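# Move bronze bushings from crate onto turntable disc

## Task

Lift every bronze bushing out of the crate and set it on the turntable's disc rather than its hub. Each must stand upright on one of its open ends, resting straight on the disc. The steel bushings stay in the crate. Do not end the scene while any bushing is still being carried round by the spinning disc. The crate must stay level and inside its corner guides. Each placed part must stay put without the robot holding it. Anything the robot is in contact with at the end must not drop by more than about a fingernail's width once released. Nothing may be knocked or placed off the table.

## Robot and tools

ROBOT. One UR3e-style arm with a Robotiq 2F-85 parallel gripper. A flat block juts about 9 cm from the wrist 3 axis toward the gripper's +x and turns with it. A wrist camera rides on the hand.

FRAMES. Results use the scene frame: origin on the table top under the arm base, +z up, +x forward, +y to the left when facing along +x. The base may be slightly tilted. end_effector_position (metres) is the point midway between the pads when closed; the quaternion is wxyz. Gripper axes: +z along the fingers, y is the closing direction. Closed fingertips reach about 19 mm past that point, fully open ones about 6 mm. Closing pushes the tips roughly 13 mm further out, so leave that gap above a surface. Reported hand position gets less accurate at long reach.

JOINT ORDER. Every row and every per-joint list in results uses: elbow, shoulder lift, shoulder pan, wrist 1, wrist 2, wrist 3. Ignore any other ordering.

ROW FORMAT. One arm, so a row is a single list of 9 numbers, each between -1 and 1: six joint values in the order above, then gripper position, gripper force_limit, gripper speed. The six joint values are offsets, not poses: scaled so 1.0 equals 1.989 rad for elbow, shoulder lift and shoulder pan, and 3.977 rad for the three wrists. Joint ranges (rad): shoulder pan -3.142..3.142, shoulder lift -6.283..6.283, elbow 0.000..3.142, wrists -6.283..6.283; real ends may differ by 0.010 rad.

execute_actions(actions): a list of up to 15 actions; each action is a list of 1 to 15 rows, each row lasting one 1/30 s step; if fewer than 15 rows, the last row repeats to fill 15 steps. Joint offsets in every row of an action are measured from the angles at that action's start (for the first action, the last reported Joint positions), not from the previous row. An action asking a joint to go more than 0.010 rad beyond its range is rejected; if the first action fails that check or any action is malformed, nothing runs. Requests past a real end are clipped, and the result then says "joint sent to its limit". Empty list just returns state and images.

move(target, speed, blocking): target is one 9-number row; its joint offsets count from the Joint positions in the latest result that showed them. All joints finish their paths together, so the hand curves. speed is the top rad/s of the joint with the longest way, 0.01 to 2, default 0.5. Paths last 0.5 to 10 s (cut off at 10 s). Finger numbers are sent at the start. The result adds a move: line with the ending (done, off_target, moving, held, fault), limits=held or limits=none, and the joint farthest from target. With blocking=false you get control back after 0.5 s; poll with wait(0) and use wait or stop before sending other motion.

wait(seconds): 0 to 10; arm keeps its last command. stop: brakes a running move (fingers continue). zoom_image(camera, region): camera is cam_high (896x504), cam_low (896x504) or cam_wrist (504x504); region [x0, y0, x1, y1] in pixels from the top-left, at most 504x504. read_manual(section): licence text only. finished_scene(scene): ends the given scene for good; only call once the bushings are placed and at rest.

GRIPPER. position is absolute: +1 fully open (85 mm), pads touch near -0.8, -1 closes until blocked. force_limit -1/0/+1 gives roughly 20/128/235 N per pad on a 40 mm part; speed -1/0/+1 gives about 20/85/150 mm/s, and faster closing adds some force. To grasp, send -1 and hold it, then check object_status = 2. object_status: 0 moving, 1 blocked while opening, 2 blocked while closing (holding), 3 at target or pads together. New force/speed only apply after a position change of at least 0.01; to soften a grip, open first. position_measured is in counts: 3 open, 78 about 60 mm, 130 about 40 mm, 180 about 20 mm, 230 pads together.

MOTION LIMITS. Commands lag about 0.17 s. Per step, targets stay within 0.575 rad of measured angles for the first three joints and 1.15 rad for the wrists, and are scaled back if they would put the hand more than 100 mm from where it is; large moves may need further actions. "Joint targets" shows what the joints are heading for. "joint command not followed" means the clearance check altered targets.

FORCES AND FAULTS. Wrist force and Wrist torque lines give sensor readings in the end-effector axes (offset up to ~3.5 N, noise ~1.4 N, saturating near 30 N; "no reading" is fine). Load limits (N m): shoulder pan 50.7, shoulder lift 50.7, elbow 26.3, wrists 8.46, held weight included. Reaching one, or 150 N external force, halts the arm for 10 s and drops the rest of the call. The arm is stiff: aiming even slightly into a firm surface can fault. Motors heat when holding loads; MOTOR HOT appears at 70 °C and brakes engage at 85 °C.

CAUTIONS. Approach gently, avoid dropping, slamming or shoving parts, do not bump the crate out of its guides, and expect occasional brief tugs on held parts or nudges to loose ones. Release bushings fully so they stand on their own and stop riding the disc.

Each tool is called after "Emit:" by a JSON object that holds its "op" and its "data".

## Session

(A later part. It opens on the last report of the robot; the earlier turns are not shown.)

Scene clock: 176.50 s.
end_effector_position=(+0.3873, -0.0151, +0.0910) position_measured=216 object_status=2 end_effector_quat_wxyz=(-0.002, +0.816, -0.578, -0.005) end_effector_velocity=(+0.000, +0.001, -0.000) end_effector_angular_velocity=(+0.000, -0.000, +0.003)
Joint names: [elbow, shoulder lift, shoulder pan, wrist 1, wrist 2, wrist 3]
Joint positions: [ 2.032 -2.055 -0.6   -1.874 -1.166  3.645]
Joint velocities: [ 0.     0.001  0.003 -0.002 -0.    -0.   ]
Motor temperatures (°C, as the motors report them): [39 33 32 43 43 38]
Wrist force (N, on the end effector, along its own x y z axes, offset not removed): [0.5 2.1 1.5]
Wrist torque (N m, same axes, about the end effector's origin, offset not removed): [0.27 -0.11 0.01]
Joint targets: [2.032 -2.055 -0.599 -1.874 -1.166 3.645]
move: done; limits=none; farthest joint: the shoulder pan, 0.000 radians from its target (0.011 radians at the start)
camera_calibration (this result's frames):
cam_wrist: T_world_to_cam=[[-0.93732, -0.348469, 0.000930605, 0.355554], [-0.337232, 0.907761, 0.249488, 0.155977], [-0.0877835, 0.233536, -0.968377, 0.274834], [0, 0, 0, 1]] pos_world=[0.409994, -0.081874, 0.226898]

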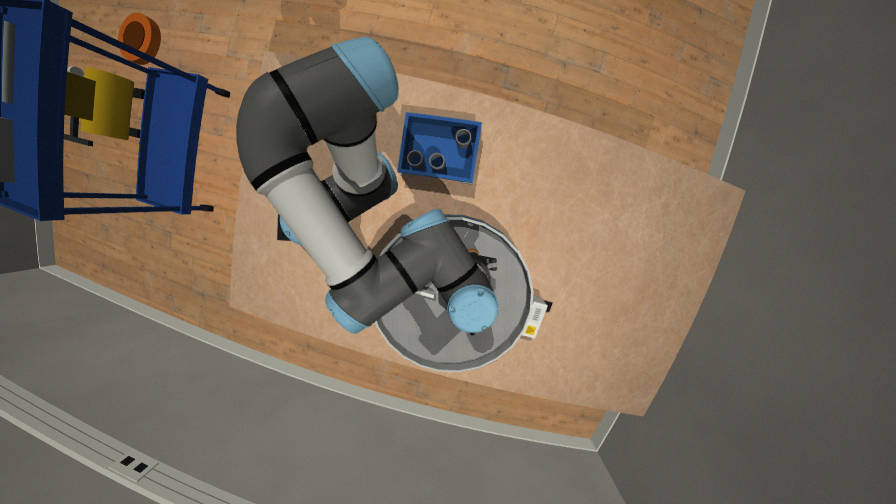

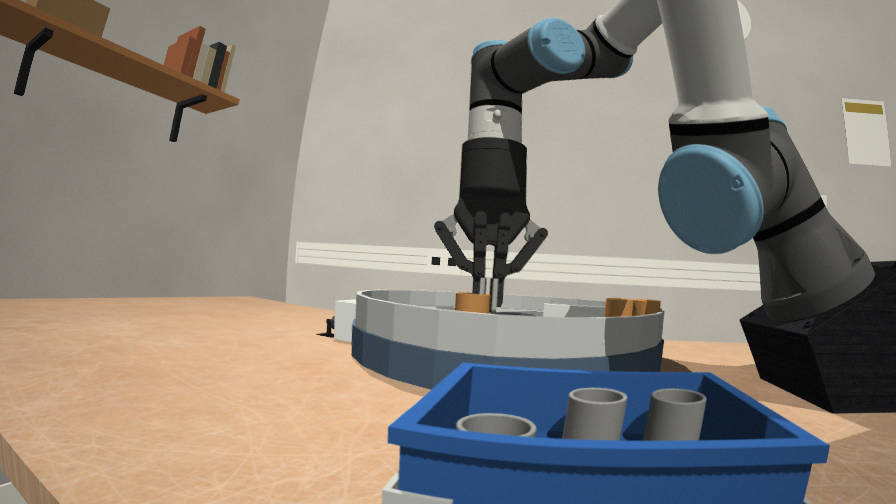

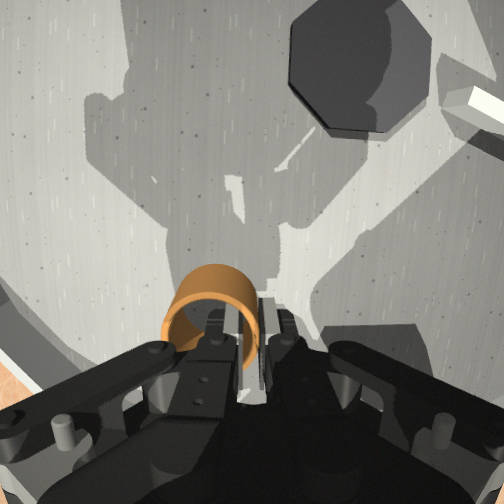

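Same as with B (similar grip height).

Emit:
{"op": "move", "data": {"target": [0.0015,0.0005,0.001,-0.0012,0,0,-1,-0.6,-0.5], "speed": 0.01}}

Emit:
{"op": "move", "data": {"target": [0,0,0,0,0,0,-0.6,-0.6,0.5]}}

Emit:
{"op": "move", "data": {"target": [-0.176,-0.0648,-0.114,0.146,0.0166,0,-0.6,-0.6,0.5], "speed": 0.8}}

Emit:
{"op": "move", "data": {"target": [0,0.1,0.6,-0.05,-0.13,0,-0.6,-0.6,0.5], "speed": 1}}

Emit:
{"op": "wait", "data": {"seconds": 10}}

Emit:
{"op": "zoom_image", "data": {"camera": "cam_high", "region": [360,240,480,320]}}

Emit:
{"op": "wait", "data": {"seconds": 4}}

Emit:
{"op": "zoom_image", "data": {"camera": "cam_high", "region": [360,240,480,320]}}

Scene clock: 182.23 s.
end_effector_position=(+0.3873, -0.0148, +0.0904) position_measured=216 object_status=2 end_effector_quat_wxyz=(-0.002, +0.816, -0.577, -0.005) end_effector_velocity=(-0.000, +0.000, -0.000) end_effector_angular_velocity=(+0.001, +0.000, +0.000)
Joint names: [elbow, shoulder lift, shoulder pan, wrist 1, wrist 2, wrist 3]
Joint positions: [ 2.035 -2.054 -0.598 -1.878 -1.166  3.645]
Joint velocities: [ 0.002  0.     0.001 -0.002  0.    -0.   ]
Motor temperatures (°C, as the motors report them): [39 33 32 43 43 38]
Wrist force (N, on the end effector, along its own x y z axes, offset not removed): [-1.0 3.5 -8.5]
Wrist torque (N m, same axes, about the end effector's origin, offset not removed): [0.24 0.03 0.05]
Joint targets: [2.035 -2.054 -0.598 -1.879 -1.166 3.645]
move: done; limits=none; farthest joint: the shoulder pan, 0.000 radians from its target (0.001 radians at the start)
camera_calibration (this result's frames):
cam_wrist: T_world_to_cam=[[-0.936615, -0.35036, 0.000322978, 0.355424], [-0.339191, 0.90699, 0.249638, 0.156559], [-0.087756, 0.233705, -0.968339, 0.27412], [0, 0, 0, 1]] pos_world=[0.410055, -0.0815345, 0.226244]

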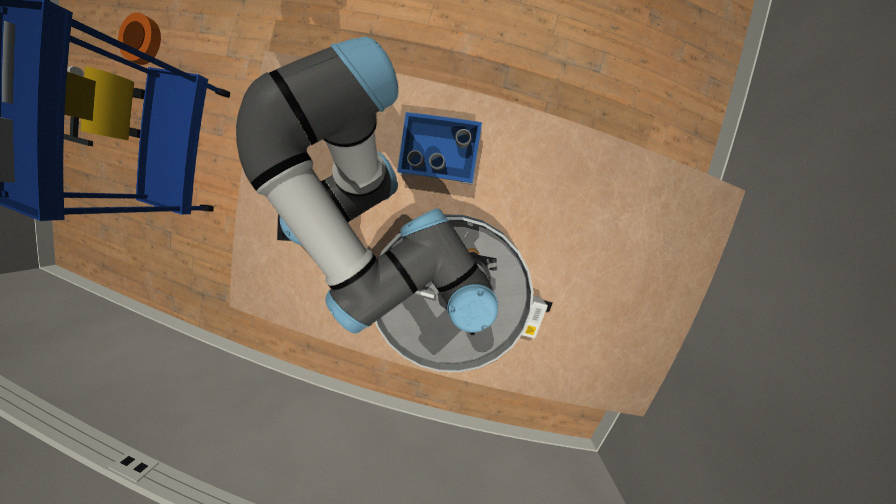

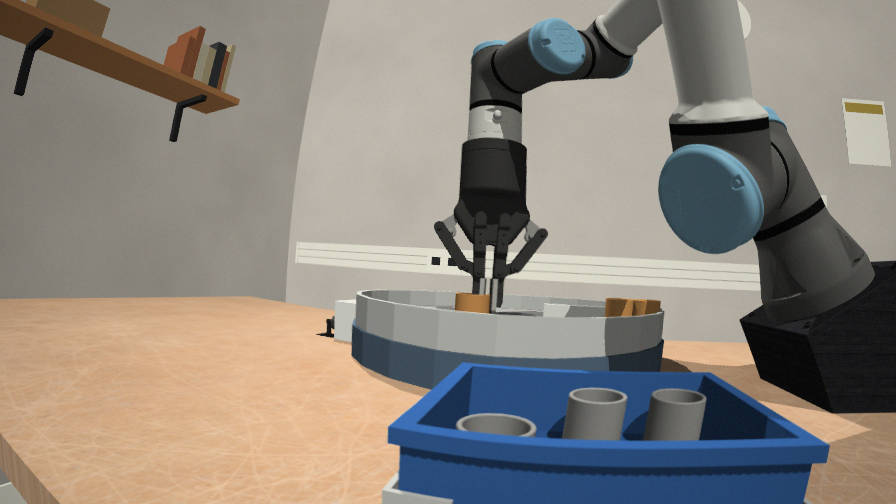

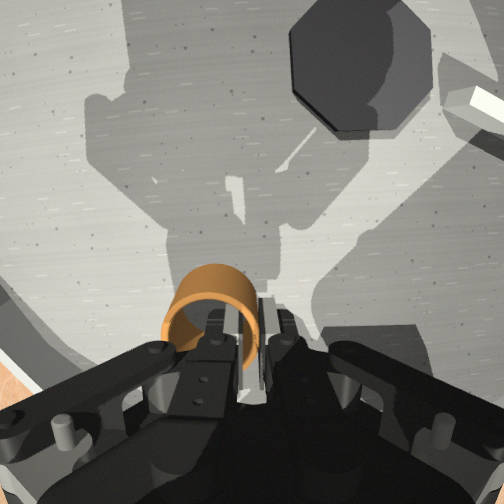

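Scene clock: 182.73 s.
end_effector_position=(+0.3873, -0.0148, +0.0904) position_measured=205 object_status=3 end_effector_quat_wxyz=(-0.002, +0.816, -0.577, -0.005) end_effector_velocity=(+0.000, +0.000, +0.000) end_effector_angular_velocity=(-0.000, -0.001, +0.001)
Joint names: [elbow, shoulder lift, shoulder pan, wrist 1, wrist 2, wrist 3]
Joint positions: [ 2.035 -2.054 -0.598 -1.878 -1.166  3.645]
Joint velocities: [-0.001 -0.     0.    -0.     0.    -0.   ]
Motor temperatures (°C, as the motors report them): [39 33 32 43 43 38]
Wrist force (N, on the end effector, along its own x y z axes, offset not removed): [0.6 1.0 0.1]
Wrist torque (N m, same axes, about the end effector's origin, offset not removed): [0.12 -0.15 0.02]
Joint targets: [2.035 -2.054 -0.598 -1.878 -1.166 3.645]
move: done; limits=none; farthest joint: the shoulder pan, 0.000 radians from its target (0.000 radians at the start)
camera_calibration (this result's frames):
cam_wrist: T_world_to_cam=[[-0.936616, -0.350357, 0.000355073, 0.355415], [-0.339174, 0.906974, 0.24972, 0.156547], [-0.087813, 0.233771, -0.968318, 0.274111], [0, 0, 0, 1]] pos_world=[0.410055, -0.0815413, 0.226207]

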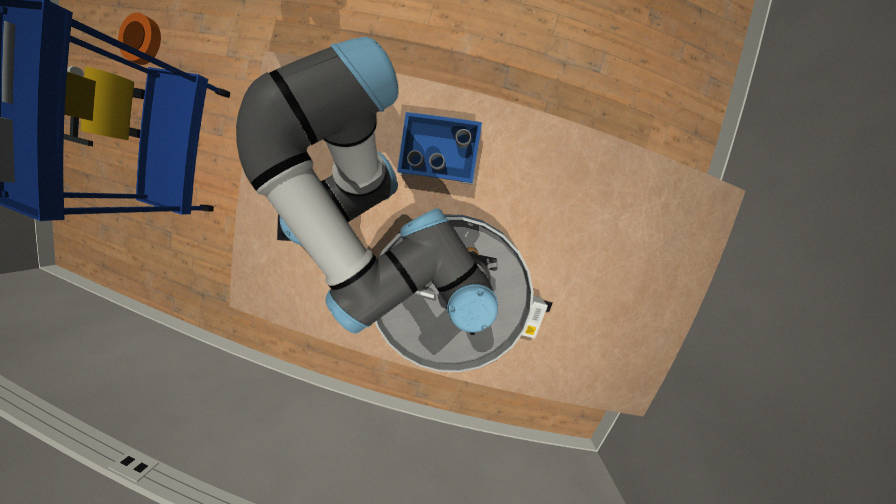

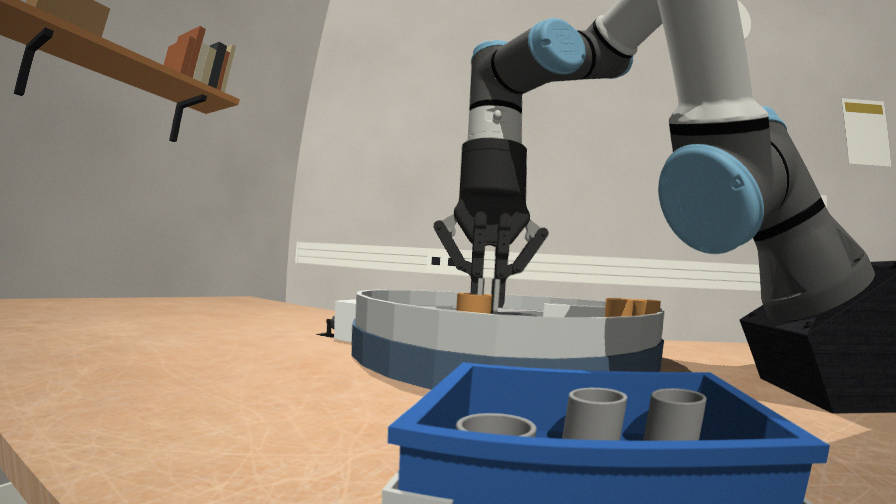

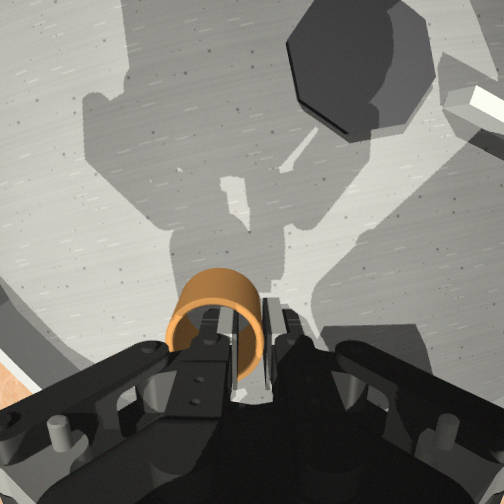

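Scene clock: 184.20 s.
end_effector_position=(+0.3893, -0.0152, +0.1739) position_measured=205 object_status=3 end_effector_quat_wxyz=(-0.003, +0.741, -0.671, -0.005) end_effector_velocity=(+0.000, -0.000, +0.001) end_effector_angular_velocity=(-0.001, -0.001, -0.000)
Joint names: [elbow, shoulder lift, shoulder pan, wrist 1, wrist 2, wrist 3]
Joint positions: [ 1.685 -2.183 -0.824 -1.298 -1.1    3.645]
Joint velocities: [-0.003 -0.001 -0.001  0.002  0.001  0.   ]
Motor temperatures (°C, as the motors report them): [39 33 32 43 43 38]
Wrist force (N, on the end effector, along its own x y z axes, offset not removed): [0.4 1.5 -0.2]
Wrist torque (N m, same axes, about the end effector's origin, offset not removed): [0.23 -0.07 0.02]
Joint targets: [1.685 -2.183 -0.824 -1.298 -1.100 3.645]
move: done; limits=none; farthest joint: the wrist 1, 0.001 radians from its target (0.581 radians at the start)
camera_calibration (this result's frames):
cam_wrist: T_world_to_cam=[[-0.993113, -0.117159, -0.000692794, 0.382826], [-0.113597, 0.961436, 0.250473, 0.0496667], [-0.028679, 0.248826, -0.968123, 0.332485], [0, 0, 0, 1]] pos_world=[0.395366, -0.0856308, 0.309711]

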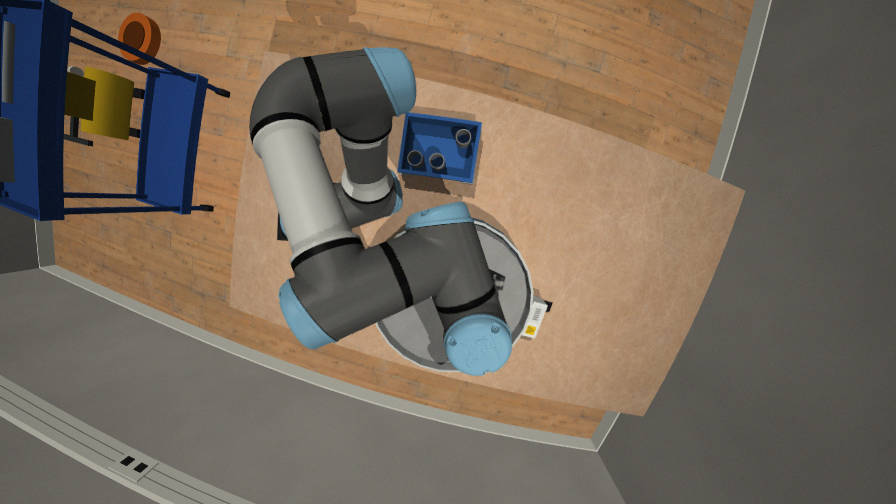

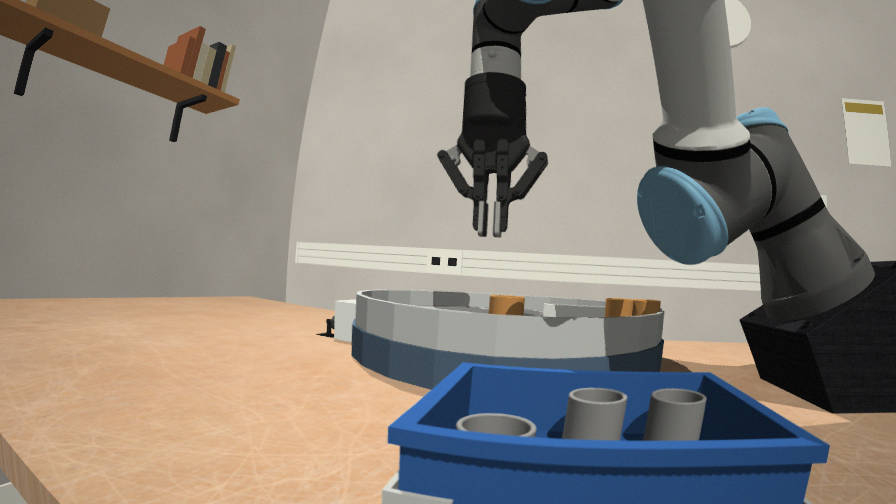

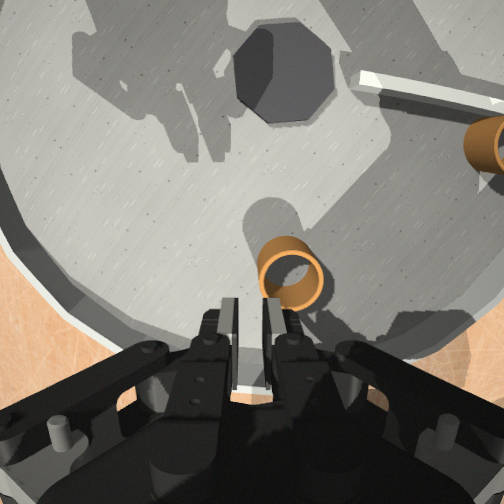

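Scene clock: 186.17 s.
end_effector_position=(+0.2916, +0.1680, +0.1683) position_measured=205 object_status=3 end_effector_quat_wxyz=(+0.056, +0.976, -0.161, -0.135) end_effector_velocity=(-0.000, -0.000, -0.000) end_effector_angular_velocity=(-0.001, +0.000, +0.002)
Joint names: [elbow, shoulder lift, shoulder pan, wrist 1, wrist 2, wrist 3]
Joint positions: [ 1.685 -1.984  0.369 -1.497 -1.617  3.645]
Joint velocities: [ 0.     0.     0.001 -0.    -0.001 -0.   ]
Motor temperatures (°C, as the motors report them): [39 33 32 43 43 38]
Wrist force (N, on the end effector, along its own x y z axes, offset not removed): [1.1 1.5 0.5]
Wrist torque (N m, same axes, about the end effector's origin, offset not removed): [0.16 -0.21 0.01]
Joint targets: [1.685 -1.984 0.369 -1.497 -1.617 3.645]
move: done; limits=none; farthest joint: the shoulder pan, 0.001 radians from its target (1.193 radians at the start)
camera_calibration (this result's frames):
cam_wrist: T_world_to_cam=[[-0.28248, -0.948068, 0.146193, 0.214899], [-0.823136, 0.317819, 0.470572, 0.141808], [-0.492597, 0.0125909, -0.870166, 0.43713], [0, 0, 0, 1]] pos_world=[0.392761, 0.153165, 0.282229]

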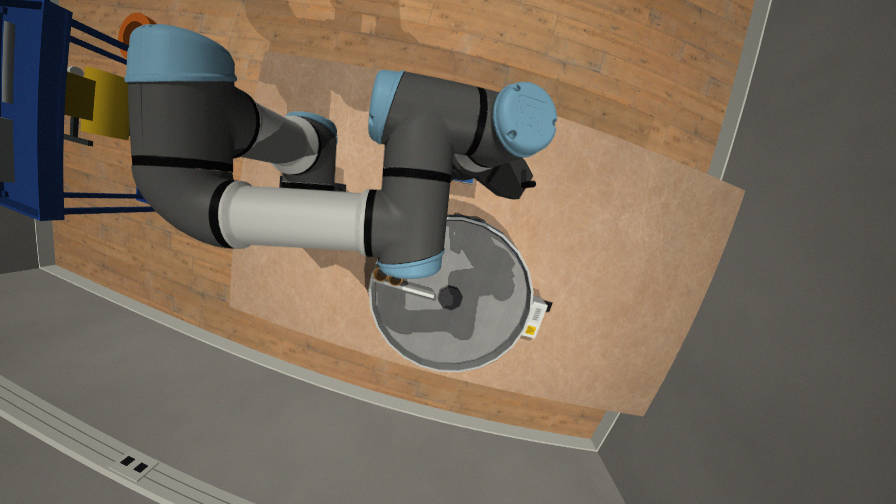

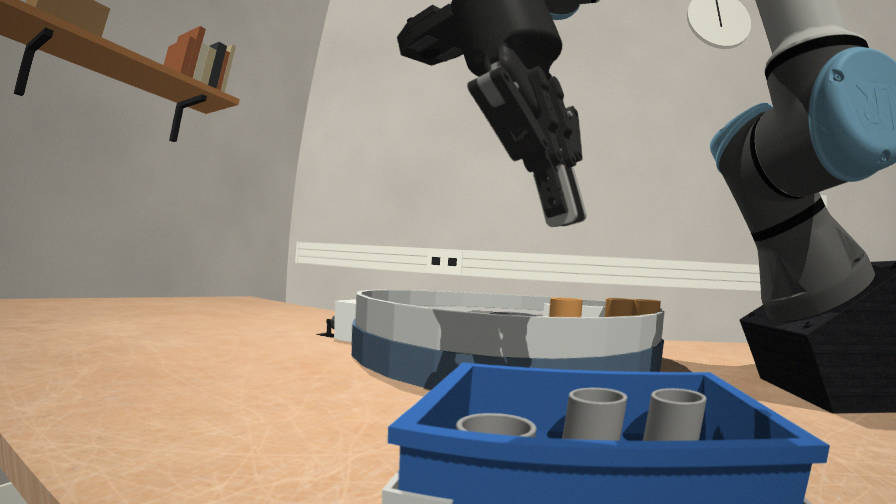

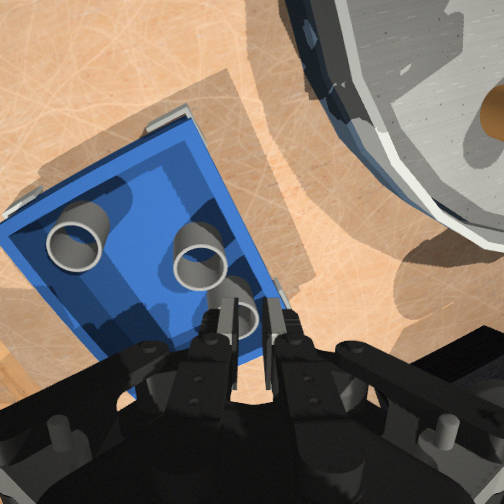

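Scene clock: 196.17 s.
end_effector_position=(+0.2916, +0.1680, +0.1683) position_measured=205 object_status=3 end_effector_quat_wxyz=(+0.056, +0.976, -0.161, -0.135) end_effector_velocity=(+0.000, -0.000, -0.000) end_effector_angular_velocity=(-0.000, +0.000, -0.000)
Joint names: [elbow, shoulder lift, shoulder pan, wrist 1, wrist 2, wrist 3]
Joint positions: [ 1.685 -1.984  0.369 -1.497 -1.617  3.645]
Joint velocities: [-0.  0. -0. -0. -0.  0.]
Motor temperatures (°C, as the motors report them): [39 33 32 43 43 38]
Wrist force (N, on the end effector, along its own x y z axes, offset not removed): [0.4 1.6 -0.3]
Wrist torque (N m, same axes, about the end effector's origin, offset not removed): [0.19 -0.09 0.04]
Joint targets: [1.685 -1.984 0.369 -1.497 -1.617 3.645]
wait: 10.00 s; at rest by 0.17 s
camera_calibration (this result's frames):
cam_wrist: T_world_to_cam=[[-0.282236, -0.948146, 0.146159, 0.214871], [-0.823223, 0.31759, 0.470575, 0.141836], [-0.492593, 0.012492, -0.87017, 0.437143], [0, 0, 0, 1]] pos_world=[0.39274, 0.153222, 0.282239]

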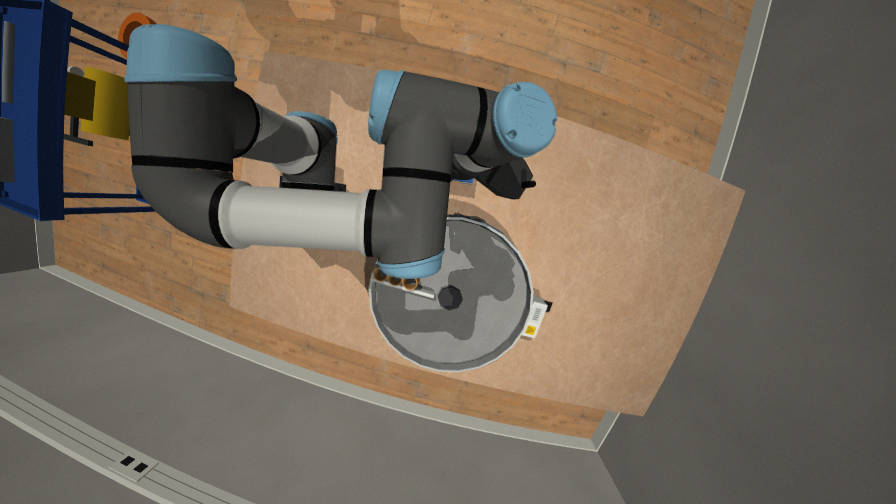

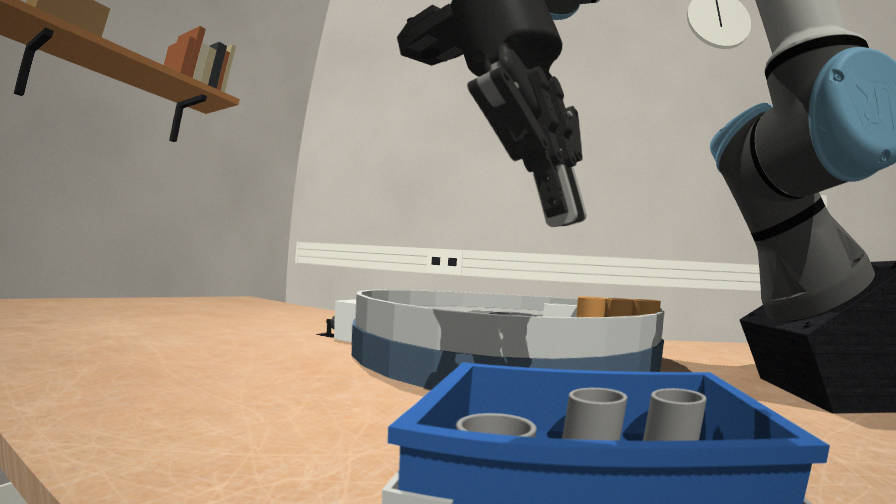

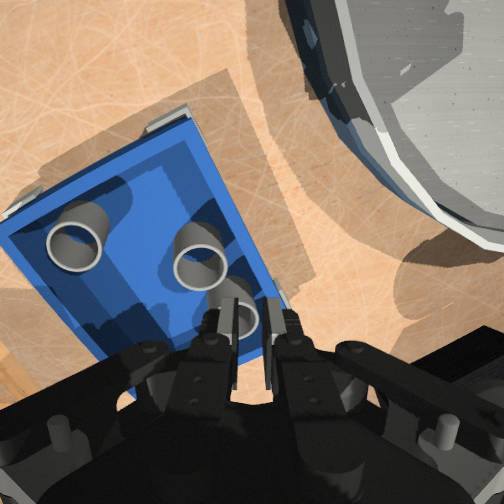

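Region (360, 240, 480, 320) of cam_high's 896x504 image, scaled by 4.200, with more detail than that image has.

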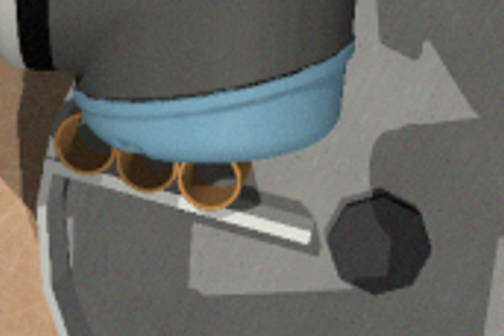

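Scene clock: 200.17 s.
end_effector_position=(+0.2916, +0.1680, +0.1683) position_measured=205 object_status=3 end_effector_quat_wxyz=(+0.056, +0.976, -0.161, -0.135) end_effector_velocity=(-0.000, -0.000, +0.000) end_effector_angular_velocity=(-0.000, -0.000, -0.000)
Joint names: [elbow, shoulder lift, shoulder pan, wrist 1, wrist 2, wrist 3]
Joint positions: [ 1.685 -1.984  0.369 -1.497 -1.617  3.645]
Joint velocities: [ 0. -0. -0.  0. -0.  0.]
Motor temperatures (°C, as the motors report them): [39 33 32 43 43 38]
Wrist force (N, on the end effector, along its own x y z axes, offset not removed): [1.1 2.1 0.5]
Wrist torque (N m, same axes, about the end effector's origin, offset not removed): [0.27 -0.18 -0.02]
Joint targets: [1.685 -1.984 0.369 -1.497 -1.617 3.645]
wait: 4.00 s; at rest by 0.17 s
camera_calibration (this result's frames):
cam_wrist: T_world_to_cam=[[-0.282236, -0.948146, 0.146159, 0.214871], [-0.823222, 0.31759, 0.470575, 0.141836], [-0.492593, 0.012492, -0.87017, 0.437143], [0, 0, 0, 1]] pos_world=[0.39274, 0.153222, 0.282239]

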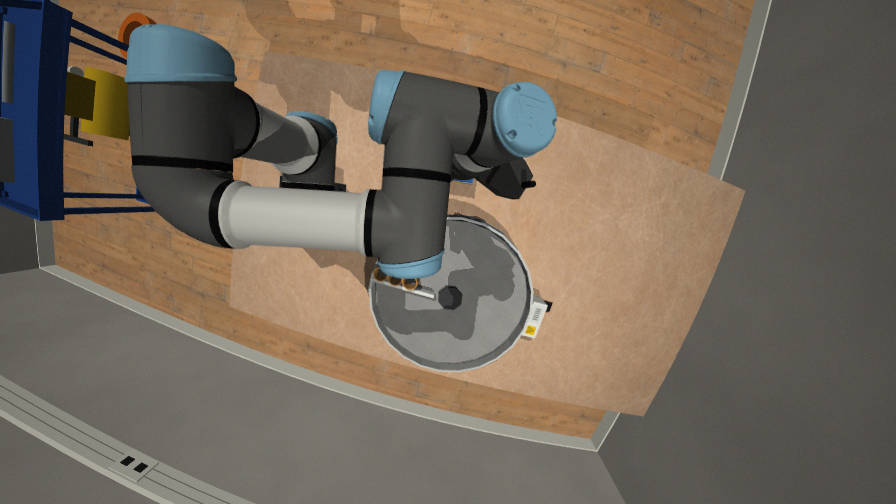

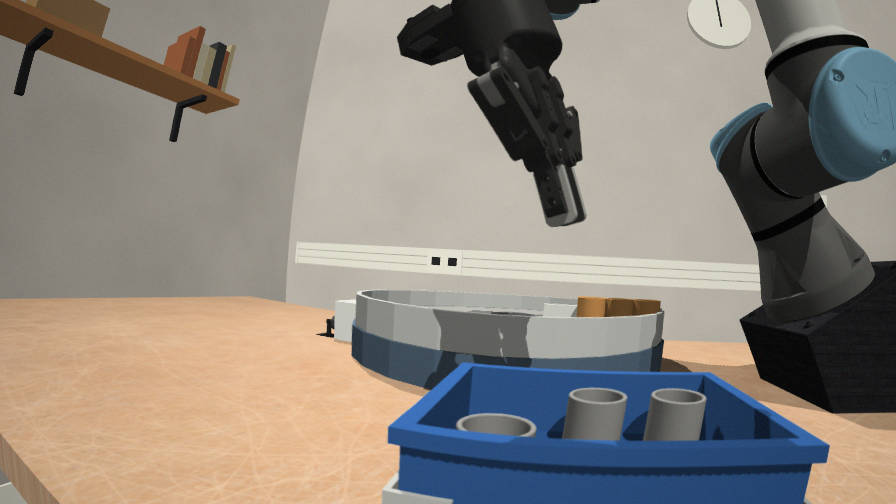

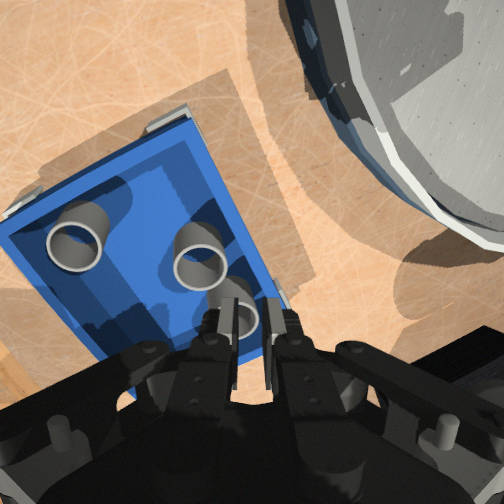

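Region (360, 240, 480, 320) of cam_high's 896x504 image, scaled by 4.200, with more detail than that image has.

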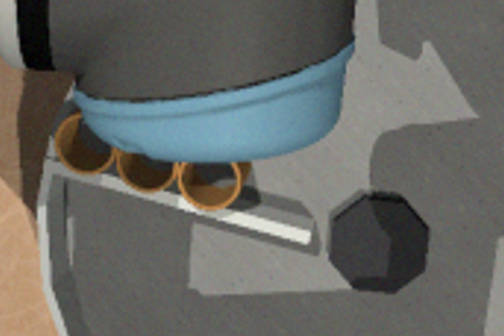

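Emit:
{"op": "finished_scene", "data": {"scene": 2}}

The scene is finished: the task was done.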